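# Restock wall glove dispenser with two boxes from cart

## Task

Take the two new glove boxes off the cart and fit them into the empty slots of the wall-mounted glove dispenser. The cart and the pedal bin may be moved. Finish by releasing the boxes and backing the robot away. The robot must not tip over or be left leaning, or the task fails.

## Robot and tools

ROBOT. A Hello Robot Stretch 4 in simulation. It has one arm: an omni-wheel base, a lift riding up a mast, a telescoping arm reaching forward, a three-joint wrist (yaw, pitch, roll) and a two-finger gripper. It stands about 1.6 m tall, and the base rim lies within 0.23 m of the base origin. Loose objects may occasionally get nudged by something else.

FRAMES. Base frame: origin on the floor beneath the base centre, x ahead, y to the left, z up. hand_pose is reported in this frame and marks a point between the open fingertips; with all wrist joints at 0 its axes line up with the base axes. The printed value may be slightly off. The odometry frame is the base frame where the scene began. base_odometry integrates wheel rotation, so slipping shows up as travel; heading runs -3.142 to 3.142, left positive.

execute_actions. Argument "actions": a list holding one action, or empty (empty just reports state and images). Optional "cameras": a list drawn from head_camera, head_left_camera, head_right_camera, wrist_camera, all; omitted, null or ["all"] gives every camera, [] gives none, and an unknown name rejects the call. An action contains "base", "joints" or both, plus optional "pace" and "contact_limits"; alternatively it is {"end_of_arm": "enable_torque"} by itself, which re-powers any wrist or gripper motor that shut off, holding it in place. Motions within an action begin together and may finish at different moments.

- base: one command only, each a relative offset from where the base last measured itself. {"translate_m": d} drives straight, forward positive, -2 to 2 m. {"strafe_m": d} slides sideways, left positive, -2 to 2 m. {"rotate_rad": d} turns in place, counter-clockwise (left) positive, -3.2 to 3.2 rad.
- joints: absolute targets keyed by name. lift_m 0 to 1.2 (m). arm_m 0 to 0.55 (m, extension). wrist_yaw_rad -1.134 to 4.276 (0 ahead, positive left, 3.14 stowed back; past 3.4 the arm may block it). wrist_pitch_rad -1.117 to 4.259 (0 level, 1.57 pointing down). wrist_roll_rad -1.117 to 4.259 (0 puts both fingers level; positive turns clockwise viewed from behind the gripper). gripper_m -0.038 to 0.141, the fingertip gap in metres (negative squeezes the tips together). Done tolerances: lift and arm ±0.004, yaw and roll ±0.02, pitch ±0.05, gripper ±0.004. Targets outside a joint range are clamped and flagged; other bad values or unknown keys reject the whole call with no motion.
- pace: "slow", "default", "fast" or "max". Base speeds 0.1/0.3/0.4/0.6 m/s and turn rates 1/2/3/4 rad/s respectively; with lift above 0.2 these are reduced, down to 0.3 m/s and 1 rad/s at full lift height.
- contact_limits: only {"arm_m": v}, v from 0 (gentlest) to 0.75 (firmest), default 0.5; the arm stops when it pushes harder.
A single action runs at most 15 s. A joint or base omitted from an action may still be driving toward an earlier target without the status saying so. If one result reports a stop, the remaining execute_actions, wait and finished_scene calls in that same reply are skipped.

wait: {"seconds": 0 to 10}; commands nothing, lets the scene continue, and returns state and images like an empty action.

zoom_image: {"camera": name, "region": [x0, y0, x1, y1]} in pixels of that camera's latest full image, origin at top-left, at most 504 by 504 px. Image sizes: head_camera 420x560, head fisheyes 420x672, wrist_camera 616x392.

finished_scene: {"scene": n}, the current scene's number; ends it irreversibly once the last command has been held, reports success and gives the next task. The goal must be met and remain met. Replying with no tool call ends everything.

CAMERAS. head_camera sits atop the mast looking forward and down; turn the base to look around. The two fisheyes beside it look more steeply down and show the base and arm. wrist_camera looks along the fingers, fingertips near the bottom of its image.

RESULT LINES. lidar_m: 12 distances (m) in 30-degree sectors, first straight ahead, counter-clockwise (4th left, 7th behind, 10th right); "-" means nothing seen or closer than 0.25 m; it covers roughly 0.15 m up to robot height and may miss glass, thin legs and rear objects. wrist_depth_mm: 7x7 grid of median depths, 100-2000 mm, rows from top-left, "-" if unknown; robot body visible. base_status/joint_status: "done", "off_target" (rested short, may still push), "contact_stop_at_<key>" (hit something; that part goes slack, lift may sag, wheels may roll), "limit_stop_at_<name>", "time_out", "torque_fault". After these stops the old target is dropped. on_its_own lists uncommanded behaviour; "held at" is a held target, not the position. turned_by_wheels vs turned_by_imu differing by over ~0.1 rad suggests a collision or slip, and heading error is about their difference. base_tilt in degrees (forward, right positive) carries a fixed bias up to ~1.5. motor_effort is percent of maximum, positive toward larger joint values, bracket is peak during the last action; readings are noisy and biased. For wheel_0..2 positive means turning right.

GRIPPING. Command gripper_m below the object's width; tighter squeezes more and pulls the item toward the wrist by up to a third of the shortfall. Neither the reading nor "done" proves a grasp; a firm squeeze at commanded values of 0 or more shows as a clear gripper effort change, and a loaded level gripper shifts wrist_pitch effort. If the fingertips stick on a surface, raise the lift.

CAUTIONS. Unfold at scene start with lift_m 0.4 and wrist_yaw_rad 0 together. Tilting the gripper up (pitch below -0.2) while rolled (roll below -0.4 or above 4) can trigger limit_stop_at_own_body; you may move away from the body afterwards. Pressing the gripper into things, or holding over ~2 kg level, causes a wrist torque_fault; re-enable with enable_torque. Avoid driving or turning with over 1 kg held and arm_m above 0.2, especially fast, and avoid sustained pushes with a high gripper or high contact limit: both can tip the robot. Leaning past 6 degrees gives limit_stop_at_tilt and slackens lift, arm and wheels. Don't drop, slam or shove objects hard. Shorter total motion time is better.

Each tool is called after ">>>" in YAML: its name, and indented under it one key for each argument.

## Session

>>> execute_actions:
  actions: []

Scene clock: 0.00 s.
base_odometry: x=+0.000 y=+0.000 heading=+0.000 (m, m, rad; odometry frame)
turned_by_wheels: +0.000 (rad since the last result)
turned_by_imu: +0.000 (rad since the last result)
base_tilt: forward=-0.8 right=+0.0 (deg)
lidar_m: 2.52 2.36 2.58 1.34 1.29 1.38 1.93 1.80 1.92 1.84 1.60 1.48
base_status: not commanded
joint_positions: lift_m=+0.227 arm_m=+0.001 wrist_yaw_rad=+3.214 wrist_pitch_rad=-0.001 wrist_roll_rad=-0.002 gripper_m=+0.057
joint_status: not commanded
motor_effort: lift_m=+19 arm_m=-1 wrist_yaw_rad=+0 wrist_pitch_rad=-7 wrist_roll_rad=-1 gripper_m=-3 wheel_0=+0 wheel_1=+0 wheel_2=+0 (%)
hand_pose: x=-0.1223 y=+0.0662 z=+0.4057 quat_wxyz=(-0.036, +0.000, -0.001, +0.999) (m; base frame)
wrist_depth_mm: - - 142 - - - 1863 / - - 139 - - - 1397 / - - 134 294 - 1708 1308 / - 117 140 - - 1708 1308 / 185 1756 - - - 1708 1308 / 195 1708 208 1708 196 1618 1397 / 193 1008 1008 135 1060 991 1138
pictures: head_camera, head_left_camera, head_right_camera, wrist_camera
Images, in order (width x height): head_camera 420x560, head_left_camera 420x672, head_right_camera 420x672, wrist_camera 616x392.

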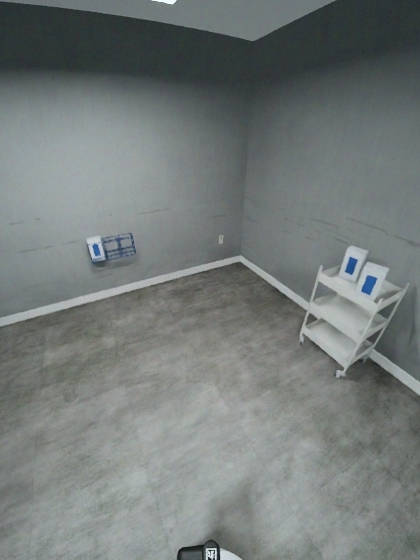

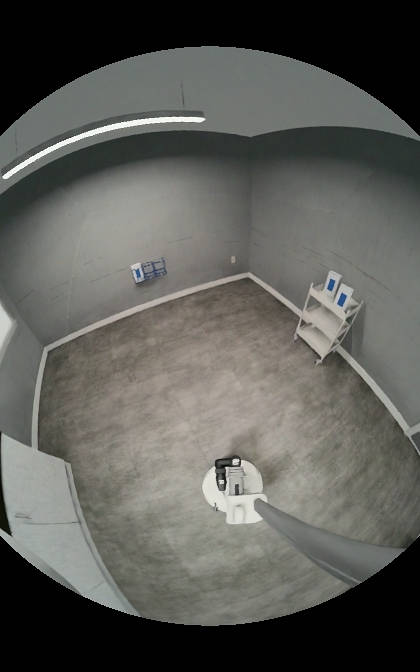

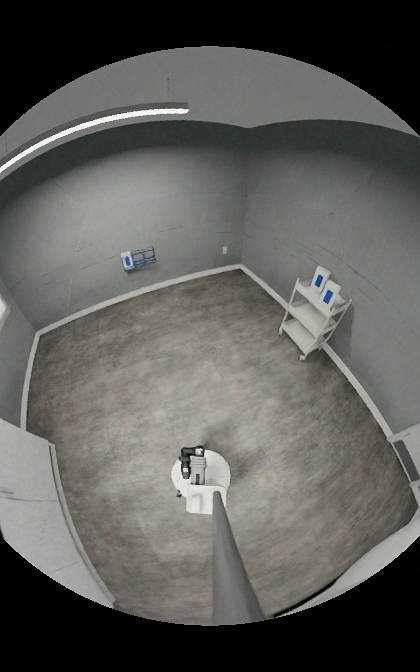

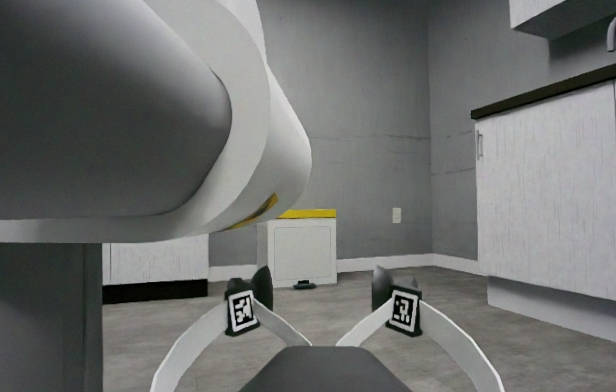

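>>> zoom_image:
  camera: "head_camera"
  region: [60, 210, 160, 290]

>>> zoom_image:
  camera: "head_camera"
  region: [280, 230, 420, 400]

>>> execute_actions:
  actions:
    - {"base":{"rotate_rad":-0.55},"joints":{"lift_m":0.95,"wrist_yaw_rad":0,"gripper_m":0.14}}

Region (60, 210, 160, 290) of head_camera's 420x560 image, scaled by 5.040, with more detail than that image has; it fills the top 403 rows of this view, and the rest is white.

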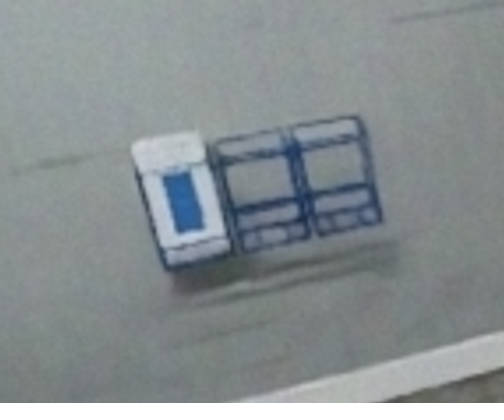

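Region (280, 230, 420, 400) of head_camera's 420x560 image, scaled by 2.965, with more detail than that image has; it fills the left 415 columns of this view, and the rest is white.

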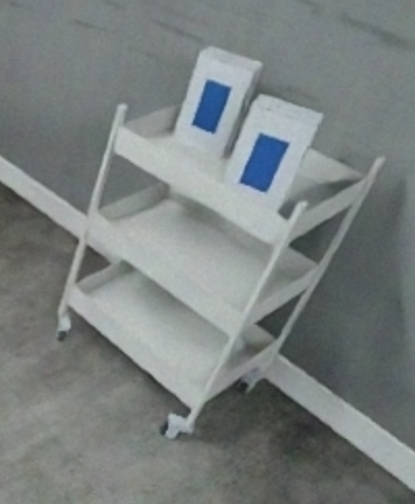

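Scene clock: 5.70 s.
base_odometry: x=+0.000 y=+0.000 heading=-0.549 (m, m, rad; odometry frame)
turned_by_wheels: -0.549 (rad since the last result)
turned_by_imu: -0.544 (rad since the last result)
base_tilt: forward=-0.8 right=+0.0 (deg)
lidar_m: 1.44 2.51 2.37 2.61 1.35 1.29 1.39 1.96 1.81 1.91 1.84 1.70
base_status: done
joint_positions: lift_m=+0.950 arm_m=+0.001 wrist_yaw_rad=+0.000 wrist_pitch_rad=-0.001 wrist_roll_rad=-0.002 gripper_m=+0.140
joint_status: all done
motor_effort: lift_m=+22(22) arm_m=+0(1) wrist_yaw_rad=-2(8) wrist_pitch_rad=-9(7) wrist_roll_rad=+0(2) gripper_m=-3(6) wheel_0=+4(8) wheel_1=+4(8) wheel_2=+4(7) (%)
hand_pose: x=+0.4603 y=-0.0873 z=+1.1282 quat_wxyz=(+1.000, -0.001, +0.000, +0.000) (m; base frame)
wrist_depth_mm: - - - 1983 1661 1464 1336 / - - - 1983 1661 1464 1308 / - - - 1983 1618 1464 1308 / - - - 1921 1708 1464 1308 / - - - 1983 1661 1430 1281 / - - 219 1576 1336 206 1308 / - - - 140 1537 1430 1281
pictures: head_camera, head_left_camera, head_right_camera, wrist_camera
Images, in order (width x height): head_camera 420x560, head_left_camera 420x672, head_right_camera 420x672, wrist_camera 616x392.

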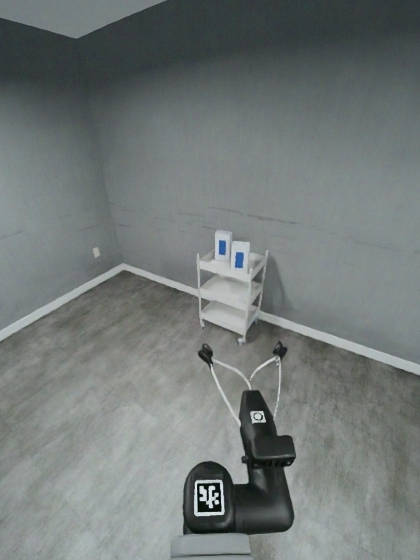

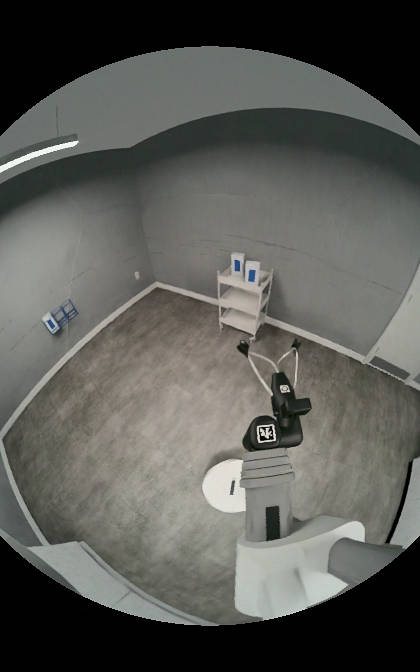

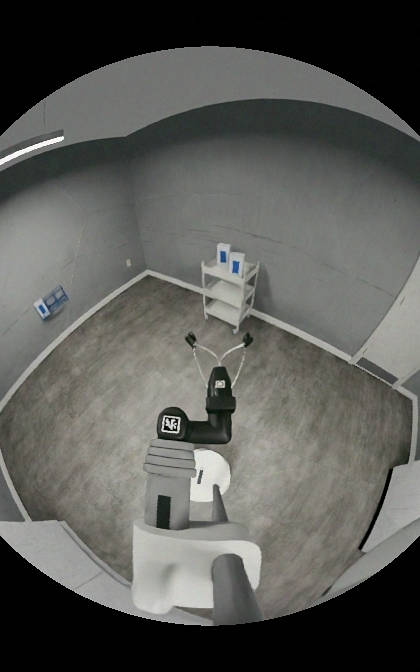

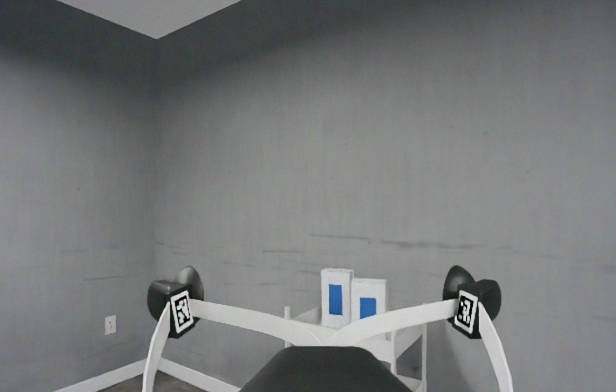

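>>> execute_actions:
  actions:
    - {"base":{"strafe_m":-0.2},"joints":{"lift_m":0.64}}
  cameras: []

>>> execute_actions:
  actions:
    - {"base":{"translate_m":0.6}}
  cameras: ["head_camera","wrist_camera"]

Scene clock: 11.80 s.
base_odometry: x=-0.104 y=-0.171 heading=-0.549 (m, m, rad; odometry frame)
turned_by_wheels: +0.000 (rad since the last result)
turned_by_imu: -0.001 (rad since the last result)
base_tilt: forward=-0.9 right=-0.1 (deg)
lidar_m: 1.44 2.52 2.54 2.80 1.46 1.41 1.50 1.82 1.62 1.73 1.72 1.68
base_status: done
joint_positions: lift_m=+0.640 arm_m=+0.001 wrist_yaw_rad=+0.000 wrist_pitch_rad=-0.001 wrist_roll_rad=-0.002 gripper_m=+0.140
joint_status: all done
motor_effort: lift_m=+15(25) arm_m=+0(1) wrist_yaw_rad=-1(2) wrist_pitch_rad=-7(7) wrist_roll_rad=+0(1) gripper_m=-2(1) wheel_0=+2(10) wheel_1=-1(10) wheel_2=+0(4) (%)
hand_pose: x=+0.4603 y=-0.0874 z=+0.8187 quat_wxyz=(+1.000, -0.001, +0.000, +0.000) (m; base frame)
wrist_depth_mm: - - - 1808 1537 1366 1229 / - - - 1863 1576 1397 1205 / - - - 1808 1537 1366 1229 / - - - 1756 1576 1366 1205 / - - - 1336 1499 1366 1229 / - - 219 1537 1464 206 1205 / - 1983 - 141 1499 1366 1205
pictures: none
No camera images: the call's "cameras" was empty. Leave "cameras" out to get every camera's image.

Scene clock: 15.27 s.
base_odometry: x=+0.408 y=-0.483 heading=-0.548 (m, m, rad; odometry frame)
turned_by_wheels: +0.000 (rad since the last result)
turned_by_imu: -0.002 (rad since the last result)
base_tilt: forward=-0.9 right=+0.0 (deg)
lidar_m: 0.85 1.78 2.23 2.44 1.95 1.91 2.02 2.04 1.94 1.56 1.21 1.15
base_status: done
joint_positions: lift_m=+0.640 arm_m=+0.001 wrist_yaw_rad=+0.000 wrist_pitch_rad=-0.001 wrist_roll_rad=-0.002 gripper_m=+0.140
joint_status: not commanded
motor_effort: lift_m=+15(15) arm_m=-1(1) wrist_yaw_rad=-1(1) wrist_pitch_rad=-8(6) wrist_roll_rad=+1(0) gripper_m=-1(5) wheel_0=+2(4) wheel_1=+3(8) wheel_2=+0(10) (%)
hand_pose: x=+0.4603 y=-0.0874 z=+0.8187 quat_wxyz=(+1.000, -0.001, +0.000, +0.000) (m; base frame)
wrist_depth_mm: - 1808 1430 1182 1008 891 788 / - 1808 1430 1182 1008 891 798 / - 1756 1464 1205 1008 878 788 / - 1756 1430 976 1008 878 798 / - 1808 1336 750 991 878 788 / - 1756 220 654 715 207 788 / - 1808 1042 141 946 866 788
pictures: head_camera, wrist_camera
Images, in order (width x height): head_camera 420x560, wrist_camera 616x392.

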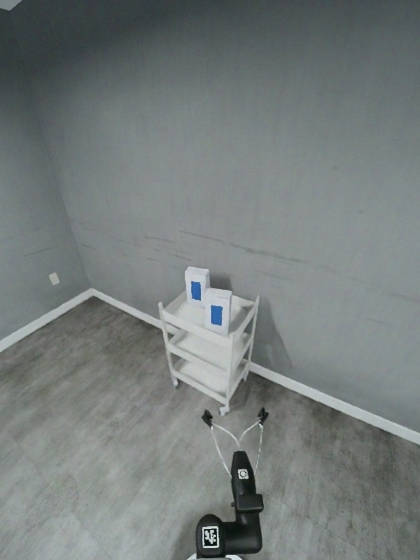

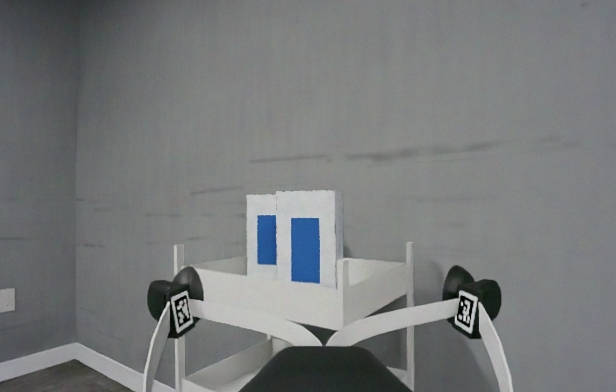

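>>> execute_actions:
  actions:
    - {"joints":{"arm_m":0.36}}
  cameras: ["head_camera","wrist_camera"]

Scene clock: 20.97 s.
base_odometry: x=+0.408 y=-0.483 heading=-0.548 (m, m, rad; odometry frame)
turned_by_wheels: +0.000 (rad since the last result)
turned_by_imu: -0.002 (rad since the last result)
base_tilt: forward=-0.8 right=+0.0 (deg)
lidar_m: 0.81 1.78 2.26 2.45 1.98 1.93 2.06 2.02 1.96 1.57 1.21 1.15
base_status: not commanded
joint_positions: lift_m=+0.640 arm_m=+0.359 wrist_yaw_rad=+0.000 wrist_pitch_rad=-0.001 wrist_roll_rad=-0.002 gripper_m=+0.140
joint_status: all done
motor_effort: lift_m=+15(16) arm_m=+5(5) wrist_yaw_rad=-1(1) wrist_pitch_rad=-5(5) wrist_roll_rad=+0(0) gripper_m=+2(2) wheel_0=+2(2) wheel_1=+3(4) wheel_2=+0(0) (%)
hand_pose: x=+0.8185 y=-0.0874 z=+0.8187 quat_wxyz=(+1.000, -0.001, +0.000, +0.000) (m; base frame)
wrist_depth_mm: 1618 1205 1008 809 699 603 539 / 1661 1229 960 809 691 603 539 / 1618 1205 960 809 691 603 539 / 1618 1229 878 373 683 597 544 / 1618 1205 615 373 683 597 535 / 1618 484 219 368 554 206 535 / 1618 427 366 140 353 539 530
pictures: head_camera, wrist_camera
Images, in order (width x height): head_camera 420x560, wrist_camera 616x392.

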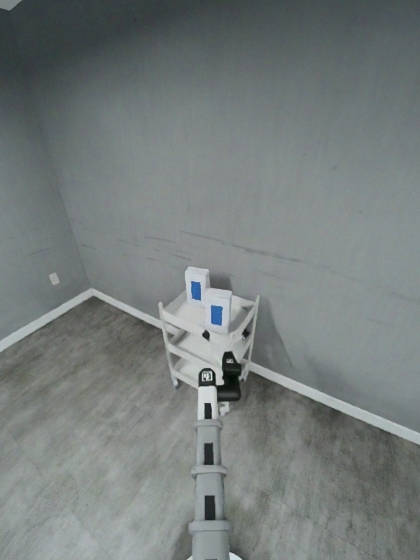

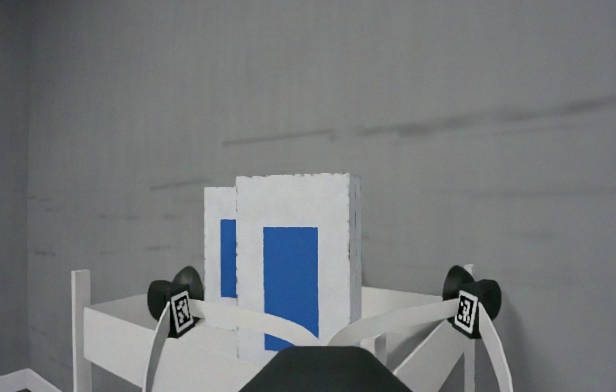

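>>> execute_actions:
  actions:
    - {"base":{"strafe_m":0.022},"joints":{"lift_m":0.655}}
  cameras: []

>>> execute_actions:
  actions:
    - {"joints":{"arm_m":0.545}}
  cameras: ["head_camera","wrist_camera"]

Scene clock: 23.87 s.
base_odometry: x=+0.419 y=-0.465 heading=-0.549 (m, m, rad; odometry frame)
turned_by_wheels: +0.000 (rad since the last result)
turned_by_imu: -0.001 (rad since the last result)
base_tilt: forward=-0.8 right=+0.0 (deg)
lidar_m: 0.85 1.79 2.24 2.44 1.98 1.91 2.03 2.04 1.98 1.61 1.23 1.14
base_status: done
joint_positions: lift_m=+0.655 arm_m=+0.359 wrist_yaw_rad=+0.000 wrist_pitch_rad=-0.001 wrist_roll_rad=-0.002 gripper_m=+0.140
joint_status: all done
motor_effort: lift_m=+22(28) arm_m=+5(5) wrist_yaw_rad=+0(1) wrist_pitch_rad=-8(6) wrist_roll_rad=+0(0) gripper_m=+0(1) wheel_0=-1(9) wheel_1=+0(9) wheel_2=+0(1) (%)
hand_pose: x=+0.8185 y=-0.0874 z=+0.8332 quat_wxyz=(+1.000, -0.001, +0.000, +0.000) (m; base frame)
wrist_depth_mm: 1708 1281 991 820 707 615 554 / 1661 1255 976 831 707 615 549 / 1618 1229 991 809 699 609 549 / 1661 1229 960 392 683 615 549 / 1661 1229 627 379 668 609 549 / 1618 496 219 373 362 207 544 / 1576 449 392 141 455 473 544
pictures: none
No camera images: the call's "cameras" was empty. Leave "cameras" out to get every camera's image.

Scene clock: 25.50 s.
base_odometry: x=+0.419 y=-0.465 heading=-0.549 (m, m, rad; odometry frame)
turned_by_wheels: +0.000 (rad since the last result)
turned_by_imu: -0.001 (rad since the last result)
base_tilt: forward=-0.8 right=+0.0 (deg)
lidar_m: 0.86 1.81 2.22 2.43 1.98 1.90 2.05 2.03 1.97 1.60 1.23 1.14
base_status: not commanded
joint_positions: lift_m=+0.655 arm_m=+0.544 wrist_yaw_rad=+0.000 wrist_pitch_rad=-0.001 wrist_roll_rad=-0.002 gripper_m=+0.140
joint_status: all done
motor_effort: lift_m=+22(22) arm_m=+6(5) wrist_yaw_rad=+1(1) wrist_pitch_rad=-7(5) wrist_roll_rad=+0(1) gripper_m=-2(4) wheel_0=-1(1) wheel_1=+1(1) wheel_2=+0(0) (%)
hand_pose: x=+1.0034 y=-0.0875 z=+0.8332 quat_wxyz=(+1.000, -0.001, +0.000, +0.000) (m; base frame)
wrist_depth_mm: 1308 946 759 627 535 466 418 / 1255 946 759 634 535 469 418 / 1255 960 750 627 530 469 421 / 1255 946 215 198 186 466 421 / 1255 931 213 196 185 466 418 / 1229 931 205 193 181 206 415 / 387 421 211 139 179 392 377
pictures: head_camera, wrist_camera
Images, in order (width x height): head_camera 420x560, wrist_camera 616x392.

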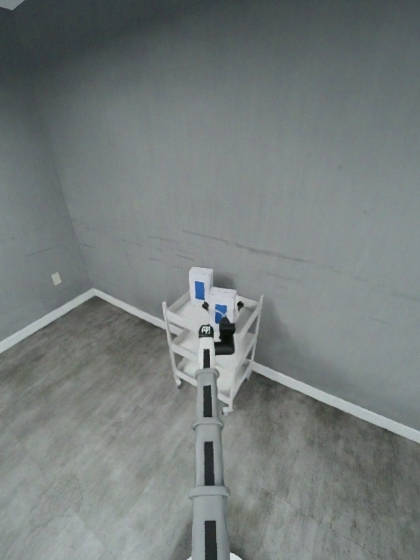

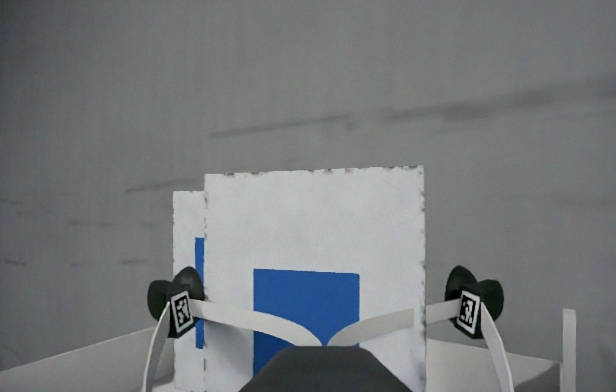

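>>> execute_actions:
  actions:
    - {"base":{"translate_m":0.035},"pace":"slow"}
  cameras: []

>>> execute_actions:
  actions:
    - {"joints":{"gripper_m":0.04}}
  cameras: []

>>> execute_actions:
  actions:
    - {"joints":{"lift_m":0.85}}
  cameras: ["head_camera","wrist_camera"]

Scene clock: 29.20 s.
base_odometry: x=+0.449 y=-0.483 heading=-0.549 (m, m, rad; odometry frame)
turned_by_wheels: +0.000 (rad since the last result)
turned_by_imu: -0.002 (rad since the last result)
base_tilt: forward=-0.9 right=+0.0 (deg)
lidar_m: 0.80 1.73 2.22 2.31 2.65 1.93 2.07 2.06 1.99 1.55 1.19 1.10
base_status: done
joint_positions: lift_m=+0.655 arm_m=+0.544 wrist_yaw_rad=-0.001 wrist_pitch_rad=-0.001 wrist_roll_rad=-0.002 gripper_m=+0.140
joint_status: not commanded
motor_effort: lift_m=+22(22) arm_m=+5(5) wrist_yaw_rad=+3(4) wrist_pitch_rad=-5(6) wrist_roll_rad=+0(1) gripper_m=-3(1) wheel_0=+3(9) wheel_1=+3(5) wheel_2=-6(10) (%)
hand_pose: x=+1.0034 y=-0.0878 z=+0.8332 quat_wxyz=(+1.000, -0.001, -0.001, -0.001) (m; base frame)
wrist_depth_mm: 1229 904 715 597 504 442 394 / 1182 891 707 591 504 442 394 / 1182 878 707 591 492 439 394 / 1160 878 377 215 201 439 397 / 1138 878 223 206 192 436 394 / 1182 891 207 195 182 201 392 / 1098 404 205 135 174 366 387
pictures: none
No camera images: the call's "cameras" was empty. Leave "cameras" out to get every camera's image.

Scene clock: 31.20 s.
base_odometry: x=+0.449 y=-0.483 heading=-0.549 (m, m, rad; odometry frame)
turned_by_wheels: +0.000 (rad since the last result)
turned_by_imu: -0.001 (rad since the last result)
base_tilt: forward=-0.8 right=+0.0 (deg)
lidar_m: 0.80 1.72 2.19 2.32 2.65 1.92 2.06 2.07 1.99 1.57 1.19 1.08
base_status: not commanded
joint_positions: lift_m=+0.655 arm_m=+0.544 wrist_yaw_rad=-0.003 wrist_pitch_rad=-0.001 wrist_roll_rad=-0.003 gripper_m=+0.041
joint_status: all done
motor_effort: lift_m=+22(22) arm_m=+4(5) wrist_yaw_rad=+7(8) wrist_pitch_rad=-6(5) wrist_roll_rad=+2(2) gripper_m=-34(34) wheel_0=+2(3) wheel_1=+3(3) wheel_2=-6(6) (%)
hand_pose: x=+1.0034 y=-0.0882 z=+0.8333 quat_wxyz=(+1.000, -0.001, -0.001, -0.001) (m; base frame)
wrist_depth_mm: 1182 904 715 585 508 442 397 / 1182 891 707 585 500 439 397 / 1182 891 699 574 496 439 394 / 1160 891 199 184 171 442 394 / 1160 866 194 180 168 439 394 / 1138 854 186 176 164 179 392 / 1098 399 183 168 157 362 329
pictures: none
No camera images: the call's "cameras" was empty. Leave "cameras" out to get every camera's image.

Scene clock: 33.10 s.
base_odometry: x=+0.449 y=-0.483 heading=-0.549 (m, m, rad; odometry frame)
turned_by_wheels: +0.000 (rad since the last result)
turned_by_imu: -0.001 (rad since the last result)
base_tilt: forward=-0.8 right=+0.0 (deg)
lidar_m: 0.81 1.76 2.21 2.31 2.65 1.94 2.07 2.07 2.00 1.55 1.20 1.05
base_status: not commanded
joint_positions: lift_m=+0.850 arm_m=+0.544 wrist_yaw_rad=+0.000 wrist_pitch_rad=+0.006 wrist_roll_rad=-0.002 gripper_m=+0.041
joint_status: all done
on_its_own: wrist_pitch_rad is at rest, and its effort (-28) is outside its rest range (-23 to +23)
motor_effort: lift_m=+24(21) arm_m=+4(4) wrist_yaw_rad=+0(7) wrist_pitch_rad=-28(28) wrist_roll_rad=+2(3) gripper_m=-35(34) wheel_0=+2(3) wheel_1=+3(2) wheel_2=-5(6) (%)
hand_pose: x=+1.0036 y=-0.0874 z=+1.0260 quat_wxyz=(+1.000, -0.001, +0.003, +0.000) (m; base frame)
wrist_depth_mm: 1182 891 707 591 508 439 394 / 1182 891 707 585 504 439 394 / 1182 878 707 574 488 442 394 / 1160 891 204 189 178 439 397 / 1205 891 196 182 170 439 394 / 1182 778 186 175 165 180 394 / 1182 820 181 167 154 436 382
pictures: head_camera, wrist_camera
Images, in order (width x height): head_camera 420x560, wrist_camera 616x392.

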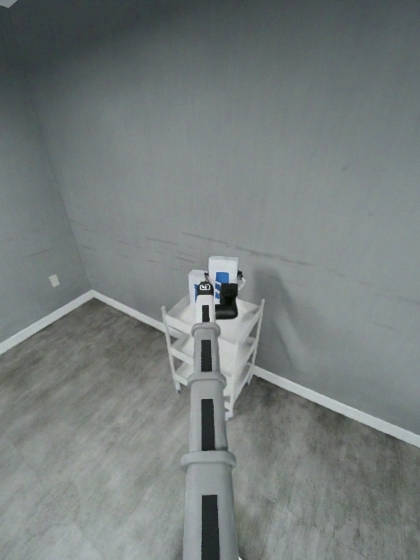

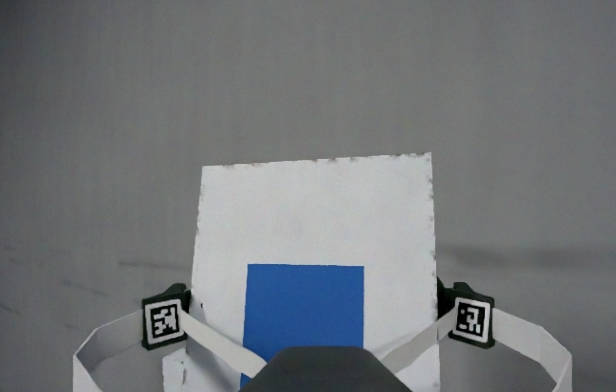

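>>> execute_actions:
  actions:
    - {"joints":{"arm_m":0.0,"lift_m":0.95}}
  cameras: []

>>> execute_actions:
  actions:
    - {"base":{"rotate_rad":0.95},"pace":"slow"}

Scene clock: 38.50 s.
base_odometry: x=+0.449 y=-0.483 heading=-0.548 (m, m, rad; odometry frame)
turned_by_wheels: +0.000 (rad since the last result)
turned_by_imu: -0.002 (rad since the last result)
base_tilt: forward=-0.8 right=+0.0 (deg)
lidar_m: 0.36 1.75 2.21 2.31 2.63 1.93 2.08 2.07 1.99 1.59 1.21 0.38
base_status: not commanded
joint_positions: lift_m=+0.950 arm_m=+0.002 wrist_yaw_rad=+0.000 wrist_pitch_rad=+0.006 wrist_roll_rad=-0.002 gripper_m=+0.041
joint_status: all done
on_its_own: wrist_pitch_rad is at rest, and its effort (-27) is outside its rest range (-23 to +23)
motor_effort: lift_m=+24(27) arm_m=-5(6) wrist_yaw_rad=+0(1) wrist_pitch_rad=-27(28) wrist_roll_rad=+0(2) gripper_m=-39(38) wheel_0=+3(2) wheel_1=+3(3) wheel_2=-4(5) (%)
hand_pose: x=+0.4610 y=-0.0875 z=+1.1260 quat_wxyz=(+1.000, -0.001, +0.003, +0.000) (m; base frame)
wrist_depth_mm: - 1756 1397 1160 991 854 778 / 1921 1708 1397 1160 1008 866 778 / 1983 1756 1430 1138 960 866 778 / 1983 1756 204 189 178 866 778 / - 1756 195 182 170 854 778 / 1983 1576 186 176 165 180 768 / 1983 1661 180 167 154 866 750
pictures: none
No camera images: the call's "cameras" was empty. Leave "cameras" out to get every camera's image.

Scene clock: 40.73 s.
base_odometry: x=+0.449 y=-0.483 heading=+0.401 (m, m, rad; odometry frame)
turned_by_wheels: +0.949 (rad since the last result)
turned_by_imu: +0.936 (rad since the last result)
base_tilt: forward=-0.9 right=+0.0 (deg)
lidar_m: 0.35 2.25 2.73 1.94 1.99 2.08 1.97 1.75 1.22 1.14 0.81 0.37
base_status: done
joint_positions: lift_m=+0.950 arm_m=+0.002 wrist_yaw_rad=+0.000 wrist_pitch_rad=+0.006 wrist_roll_rad=-0.002 gripper_m=+0.041
joint_status: not commanded
on_its_own: wrist_pitch_rad is at rest, and its effort (-27) is outside its rest range (-23 to +23)
motor_effort: lift_m=+24(24) arm_m=-5(5) wrist_yaw_rad=-1(2) wrist_pitch_rad=-27(27) wrist_roll_rad=+2(2) gripper_m=-37(32) wheel_0=-5(11) wheel_1=-3(8) wheel_2=-4(6) (%)
hand_pose: x=+0.4610 y=-0.0874 z=+1.1260 quat_wxyz=(+1.000, -0.001, +0.003, +0.000) (m; base frame)
wrist_depth_mm: - - - - - - 1499 / - - - - - - 1464 / - - - - - - 1464 / - - 203 189 178 - 1499 / - - 196 182 170 - 1499 / - - 185 176 165 180 1499 / - - 180 167 154 - 1366
pictures: head_camera, head_left_camera, head_right_camera, wrist_camera
Images, in order (width x height): head_camera 420x560, head_left_camera 420x672, head_right_camera 420x672, wrist_camera 616x392.

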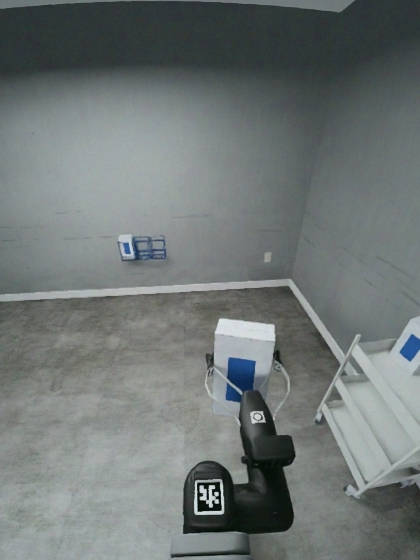

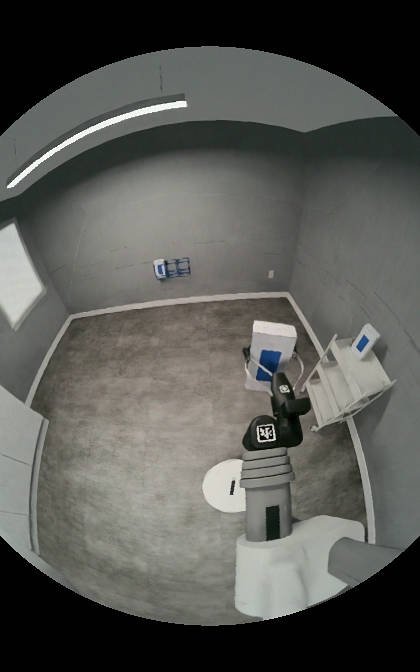

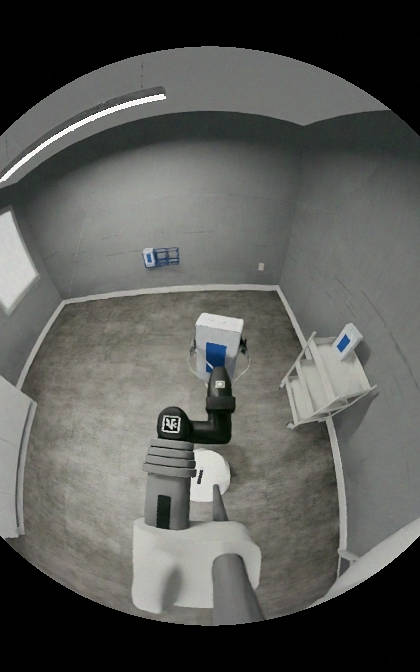

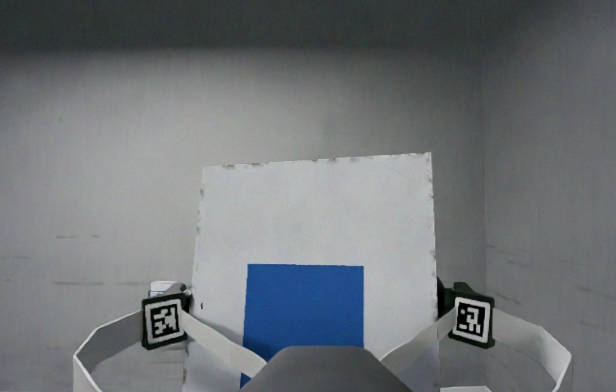

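>>> execute_actions:
  actions:
    - {"base":{"strafe_m":0.5}}
  cameras: []

>>> execute_actions:
  actions:
    - {"base":{"translate_m":1.1}}
  cameras: ["head_camera","head_left_camera"]

Scene clock: 45.93 s.
base_odometry: x=+0.254 y=-0.023 heading=+0.400 (m, m, rad; odometry frame)
turned_by_wheels: +0.000 (rad since the last result)
turned_by_imu: -0.004 (rad since the last result)
base_tilt: forward=-0.8 right=+0.0 (deg)
lidar_m: 0.37 2.32 2.22 1.43 1.47 1.95 2.02 2.08 1.77 1.43 1.27 0.38
base_status: done
joint_positions: lift_m=+0.950 arm_m=+0.002 wrist_yaw_rad=+0.000 wrist_pitch_rad=+0.006 wrist_roll_rad=-0.002 gripper_m=+0.041
joint_status: not commanded
on_its_own: wrist_pitch_rad is at rest, and its effort (-26) is outside its rest range (-23 to +23)
motor_effort: lift_m=+23(24) arm_m=-5(5) wrist_yaw_rad=+0(1) wrist_pitch_rad=-26(27) wrist_roll_rad=+2(2) gripper_m=-36(36) wheel_0=-3(19) wheel_1=+2(9) wheel_2=+0(3) (%)
hand_pose: x=+0.4610 y=-0.0874 z=+1.1261 quat_wxyz=(+1.000, -0.001, +0.003, +0.000) (m; base frame)
wrist_depth_mm: - - - - - - - / - - - - - - - / - - - - - - - / - - 204 189 178 - - / - - 196 182 170 - - / - - 186 175 164 180 - / - - 181 167 154 - 1983
pictures: none
No camera images: the call's "cameras" was empty. Leave "cameras" out to get every camera's image.

Scene clock: 51.10 s.
base_odometry: x=+1.267 y=+0.407 heading=+0.401 (m, m, rad; odometry frame)
turned_by_wheels: +0.000 (rad since the last result)
turned_by_imu: -0.004 (rad since the last result)
base_tilt: forward=-0.8 right=+0.0 (deg)
lidar_m: 0.36 1.10 1.57 2.10 1.70 2.02 3.14 2.45 1.25 1.23 1.63 0.38
base_status: done
joint_positions: lift_m=+0.950 arm_m=+0.002 wrist_yaw_rad=+0.000 wrist_pitch_rad=+0.006 wrist_roll_rad=-0.002 gripper_m=+0.041
joint_status: not commanded
on_its_own: wrist_pitch_rad is at rest, and its effort (-26) is outside its rest range (-23 to +23)
motor_effort: lift_m=+23(23) arm_m=-5(5) wrist_yaw_rad=-1(1) wrist_pitch_rad=-26(28) wrist_roll_rad=+1(1) gripper_m=-38(36) wheel_0=+2(10) wheel_1=+3(7) wheel_2=-1(11) (%)
hand_pose: x=+0.4610 y=-0.0874 z=+1.1261 quat_wxyz=(+1.000, -0.001, +0.003, +0.000) (m; base frame)
wrist_depth_mm: 976 960 976 976 991 991 1008 / 946 960 976 991 976 1008 1008 / 960 960 976 976 991 976 1008 / 960 960 203 189 178 976 991 / 960 976 196 182 170 991 976 / 931 946 186 176 164 180 991 / 931 946 180 167 154 976 991
pictures: head_camera, head_left_camera
Images, in order (width x height): head_camera 420x560, head_left_camera 420x672.

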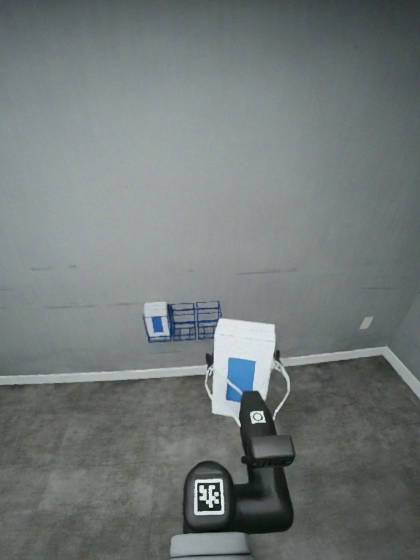

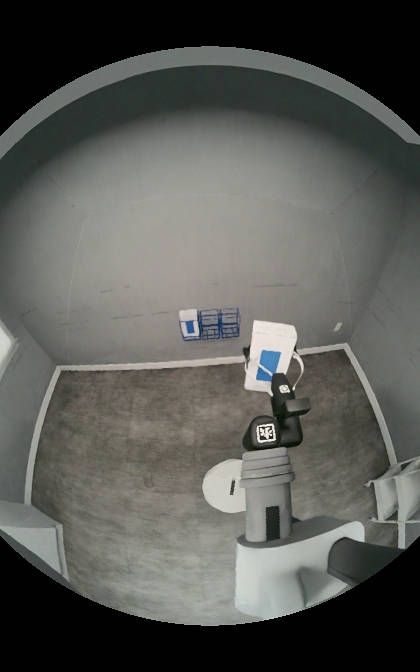

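>>> execute_actions:
  actions:
    - {"base":{"translate_m":0.3},"joints":{"wrist_yaw_rad":0.25}}
  cameras: ["head_camera","wrist_camera"]

Scene clock: 57.77 s.
base_odometry: x=+1.543 y=+0.524 heading=+0.401 (m, m, rad; odometry frame)
turned_by_wheels: +0.001 (rad since the last result)
turned_by_imu: -0.002 (rad since the last result)
base_tilt: forward=-0.8 right=+0.0 (deg)
lidar_m: 0.36 0.80 1.13 2.13 1.81 2.05 3.60 2.39 1.36 1.57 1.35 0.92
base_status: done
joint_positions: lift_m=+0.950 arm_m=+0.002 wrist_yaw_rad=+0.250 wrist_pitch_rad=+0.006 wrist_roll_rad=-0.002 gripper_m=+0.041
joint_status: all done
on_its_own: wrist_pitch_rad is at rest, and its effort (-27) is outside its rest range (-23 to +23)
motor_effort: lift_m=+23(23) arm_m=-5(5) wrist_yaw_rad=+0(10) wrist_pitch_rad=-27(26) wrist_roll_rad=+0(2) gripper_m=-33(37) wheel_0=+4(16) wheel_1=+4(8) wheel_2=-1(12) (%)
hand_pose: x=+0.4736 y=-0.0133 z=+1.1261 quat_wxyz=(+0.992, -0.001, +0.003, +0.125) (m; base frame)
wrist_depth_mm: 788 750 707 668 627 603 574 / 788 750 707 668 627 597 569 / 798 750 699 654 621 597 569 / 788 741 204 189 177 597 569 / 788 741 195 182 170 591 574 / 788 723 186 176 165 180 569 / 788 723 180 167 155 591 554
pictures: head_camera, wrist_camera
Images, in order (width x height): head_camera 420x560, wrist_camera 616x392.

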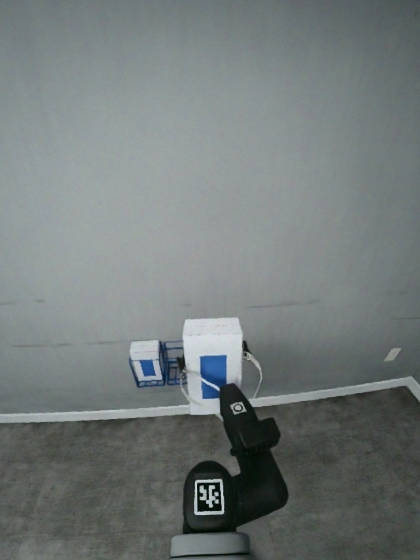

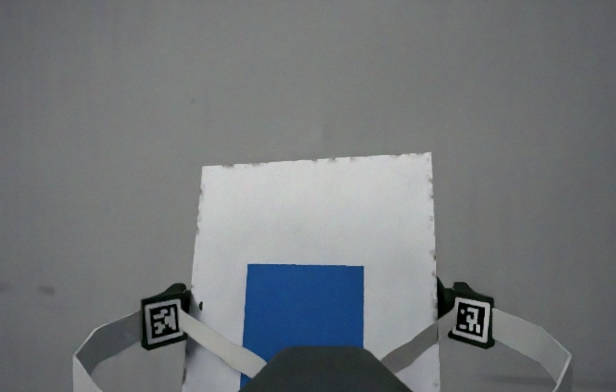

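>>> execute_actions:
  actions:
    - {"base":{"strafe_m":-0.12},"joints":{"lift_m":0.55}}
  cameras: ["head_camera","wrist_camera"]

Scene clock: 62.37 s.
base_odometry: x=+1.589 y=+0.413 heading=+0.401 (m, m, rad; odometry frame)
turned_by_wheels: +0.000 (rad since the last result)
turned_by_imu: -0.002 (rad since the last result)
base_tilt: forward=-0.9 right=+0.0 (deg)
lidar_m: 0.38 0.81 1.17 2.24 1.93 2.24 3.59 2.22 1.23 1.46 1.34 0.94
base_status: done
joint_positions: lift_m=+0.550 arm_m=+0.002 wrist_yaw_rad=+0.250 wrist_pitch_rad=+0.006 wrist_roll_rad=-0.002 gripper_m=+0.041
joint_status: all done
on_its_own: wrist_pitch_rad is at rest, and its effort (-25) is outside its rest range (-23 to +23)
motor_effort: lift_m=+17(24) arm_m=-4(5) wrist_yaw_rad=+0(3) wrist_pitch_rad=-25(27) wrist_roll_rad=+0(1) gripper_m=-35(39) wheel_0=+3(12) wheel_1=-3(13) wheel_2=+0(1) (%)
hand_pose: x=+0.4736 y=-0.0133 z=+0.7265 quat_wxyz=(+0.992, -0.001, +0.003, +0.125) (m; base frame)
wrist_depth_mm: 809 768 715 676 640 603 580 / 798 759 715 668 640 603 580 / 798 759 707 661 627 609 574 / 809 759 204 189 178 609 580 / 820 654 196 182 171 603 580 / 798 640 186 176 165 180 574 / 809 647 181 167 154 597 564
pictures: head_camera, wrist_camera
Images, in order (width x height): head_camera 420x560, wrist_camera 616x392.

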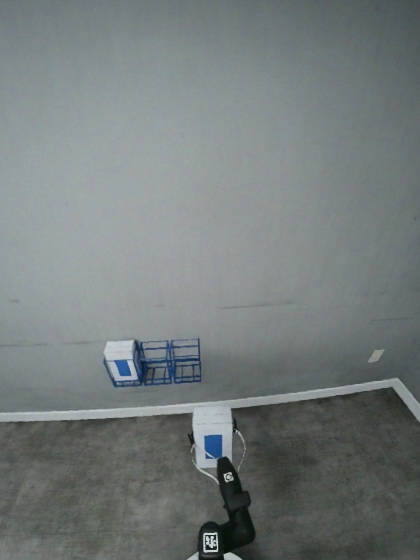

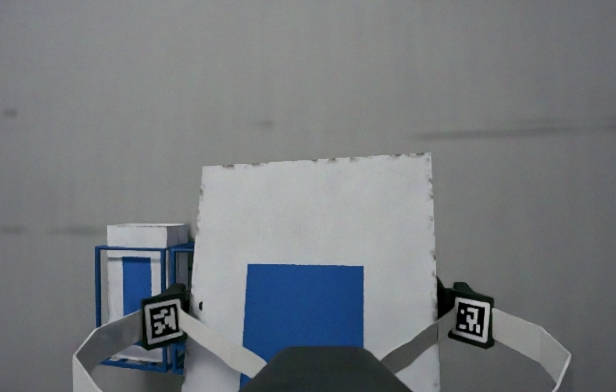

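>>> execute_actions:
  actions:
    - {"base":{"strafe_m":0.26},"joints":{"lift_m":0.76}}
  cameras: []

>>> execute_actions:
  actions:
    - {"joints":{"arm_m":0.36}}

Scene clock: 68.40 s.
base_odometry: x=+1.488 y=+0.653 heading=+0.401 (m, m, rad; odometry frame)
turned_by_wheels: +0.000 (rad since the last result)
turned_by_imu: -0.003 (rad since the last result)
base_tilt: forward=-0.8 right=+0.0 (deg)
lidar_m: 0.37 0.80 1.15 1.99 1.75 1.91 3.47 2.63 1.47 1.70 1.29 0.80
base_status: done
joint_positions: lift_m=+0.759 arm_m=+0.002 wrist_yaw_rad=+0.250 wrist_pitch_rad=+0.006 wrist_roll_rad=-0.002 gripper_m=+0.041
joint_status: all done
on_its_own: wrist_pitch_rad is at rest, and its effort (-25) is outside its rest range (-23 to +23)
motor_effort: lift_m=+25(27) arm_m=-4(5) wrist_yaw_rad=+0(2) wrist_pitch_rad=-25(27) wrist_roll_rad=+0(0) gripper_m=-34(34) wheel_0=-2(8) wheel_1=+2(10) wheel_2=+0(1) (%)
hand_pose: x=+0.4736 y=-0.0133 z=+0.9360 quat_wxyz=(+0.992, -0.001, +0.003, +0.125) (m; base frame)
wrist_depth_mm: 798 732 699 647 621 597 564 / 788 741 691 647 621 591 564 / 778 732 691 647 615 591 569 / 778 741 204 189 178 591 559 / 778 732 196 182 170 585 559 / 788 707 186 176 164 180 564 / 768 723 181 167 154 580 554
pictures: none
No camera images: the call's "cameras" was empty. Leave "cameras" out to get every camera's image.

Scene clock: 70.57 s.
base_odometry: x=+1.488 y=+0.653 heading=+0.401 (m, m, rad; odometry frame)
turned_by_wheels: +0.000 (rad since the last result)
turned_by_imu: -0.001 (rad since the last result)
base_tilt: forward=-0.9 right=+0.0 (deg)
lidar_m: 0.74 0.79 1.16 1.98 1.75 1.87 3.47 2.63 1.46 1.72 1.31 0.81
base_status: not commanded
joint_positions: lift_m=+0.759 arm_m=+0.359 wrist_yaw_rad=+0.250 wrist_pitch_rad=+0.006 wrist_roll_rad=-0.002 gripper_m=+0.041
joint_status: all done
on_its_own: wrist_pitch_rad is at rest, and its effort (-26) is outside its rest range (-23 to +23)
motor_effort: lift_m=+24(24) arm_m=+5(5) wrist_yaw_rad=-1(0) wrist_pitch_rad=-26(26) wrist_roll_rad=+1(1) gripper_m=-38(33) wheel_0=-1(2) wheel_1=+2(3) wheel_2=+0(0) (%)
hand_pose: x=+0.8312 y=-0.0133 z=+0.9360 quat_wxyz=(+0.992, -0.001, +0.003, +0.125) (m; base frame)
wrist_depth_mm: 338 317 297 281 267 252 244 / 336 317 297 281 266 253 244 / 334 314 297 279 264 253 242 / 334 314 203 189 178 251 243 / 334 314 195 182 170 252 242 / 334 304 186 176 165 179 241 / 336 307 181 167 155 251 239
pictures: head_camera, head_left_camera, head_right_camera, wrist_camera
Images, in order (width x height): head_camera 420x560, head_left_camera 420x672, head_right_camera 420x672, wrist_camera 616x392.

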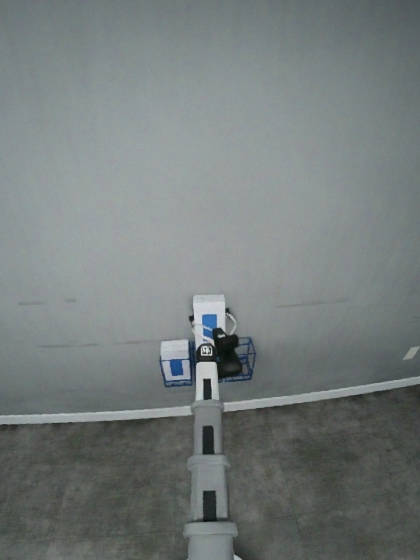

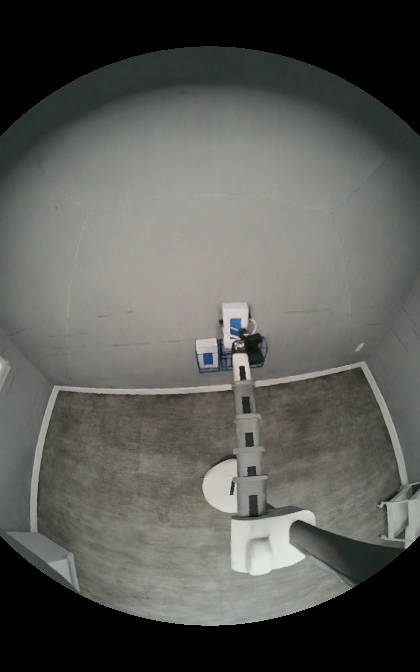

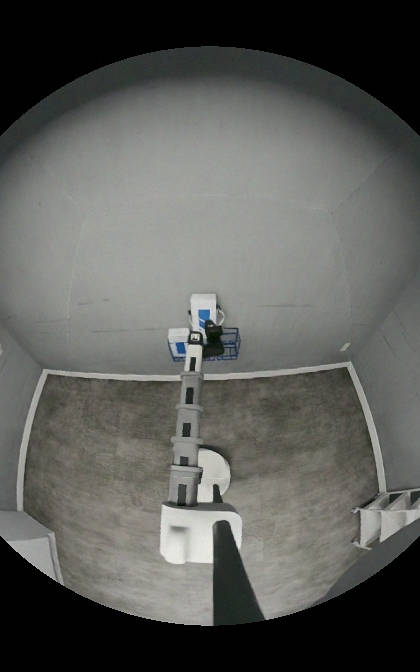

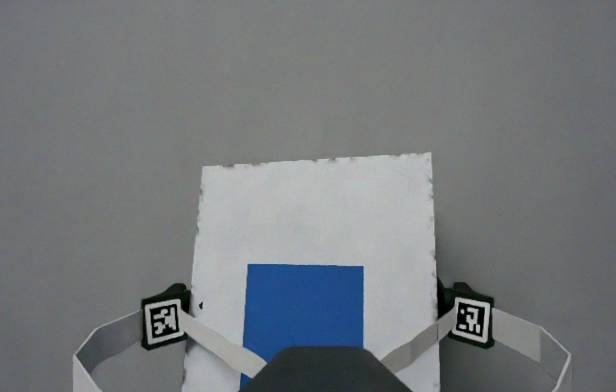

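>>> execute_actions:
  actions:
    - {"joints":{"lift_m":0.66,"arm_m":0.37},"pace":"slow"}

Scene clock: 73.40 s.
base_odometry: x=+1.488 y=+0.653 heading=+0.402 (m, m, rad; odometry frame)
turned_by_wheels: +0.000 (rad since the last result)
turned_by_imu: -0.001 (rad since the last result)
base_tilt: forward=-0.9 right=+0.0 (deg)
lidar_m: 0.74 0.79 1.13 1.99 1.75 1.91 3.46 2.65 1.45 1.71 1.31 0.81
base_status: not commanded
joint_positions: lift_m=+0.661 arm_m=+0.369 wrist_yaw_rad=+0.254 wrist_pitch_rad=-0.026 wrist_roll_rad=-0.002 gripper_m=+0.041
joint_status: all done
on_its_own: wrist_pitch_rad is at rest, and its effort (+67) is outside its rest range (-23 to +23)
motor_effort: lift_m=+5(21) arm_m=+3(5) wrist_yaw_rad=-12(11) wrist_pitch_rad=+67(66) wrist_roll_rad=+2(2) gripper_m=-40(41) wheel_0=-1(1) wheel_1=+2(2) wheel_2=+0(0) (%)
hand_pose: x=+0.8414 y=-0.0122 z=+0.8468 quat_wxyz=(+0.992, +0.000, -0.013, +0.127) (m; base frame)
wrist_depth_mm: 343 319 300 281 266 252 241 / 338 314 294 278 263 249 238 / 332 310 290 273 256 246 237 / 327 307 209 193 182 244 235 / 324 303 198 184 173 242 233 / 319 180 186 176 164 179 230 / 317 291 177 166 154 236 226
pictures: head_camera, head_left_camera, head_right_camera, wrist_camera
Images, in order (width x height): head_camera 420x560, head_left_camera 420x672, head_right_camera 420x672, wrist_camera 616x392.

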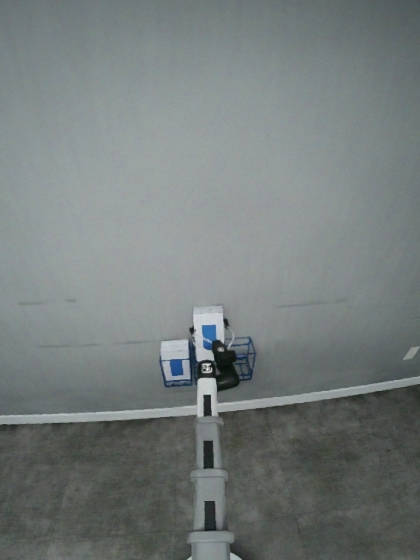

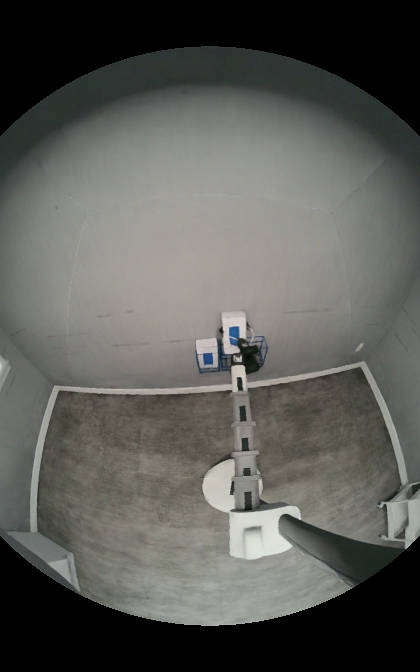

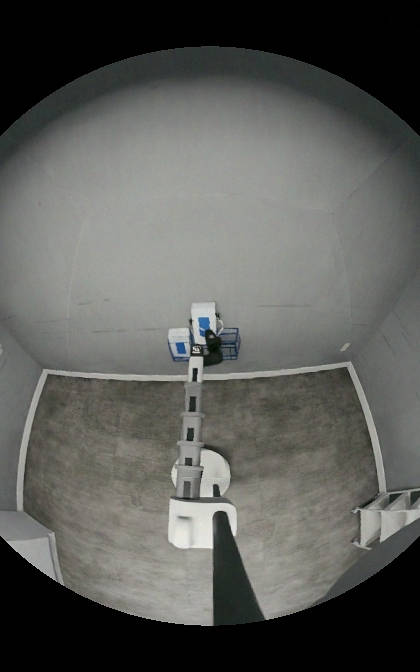

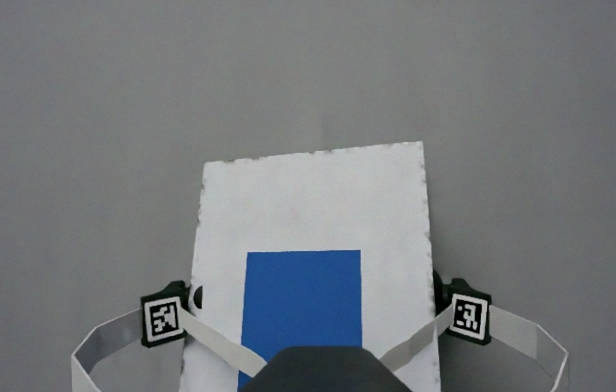

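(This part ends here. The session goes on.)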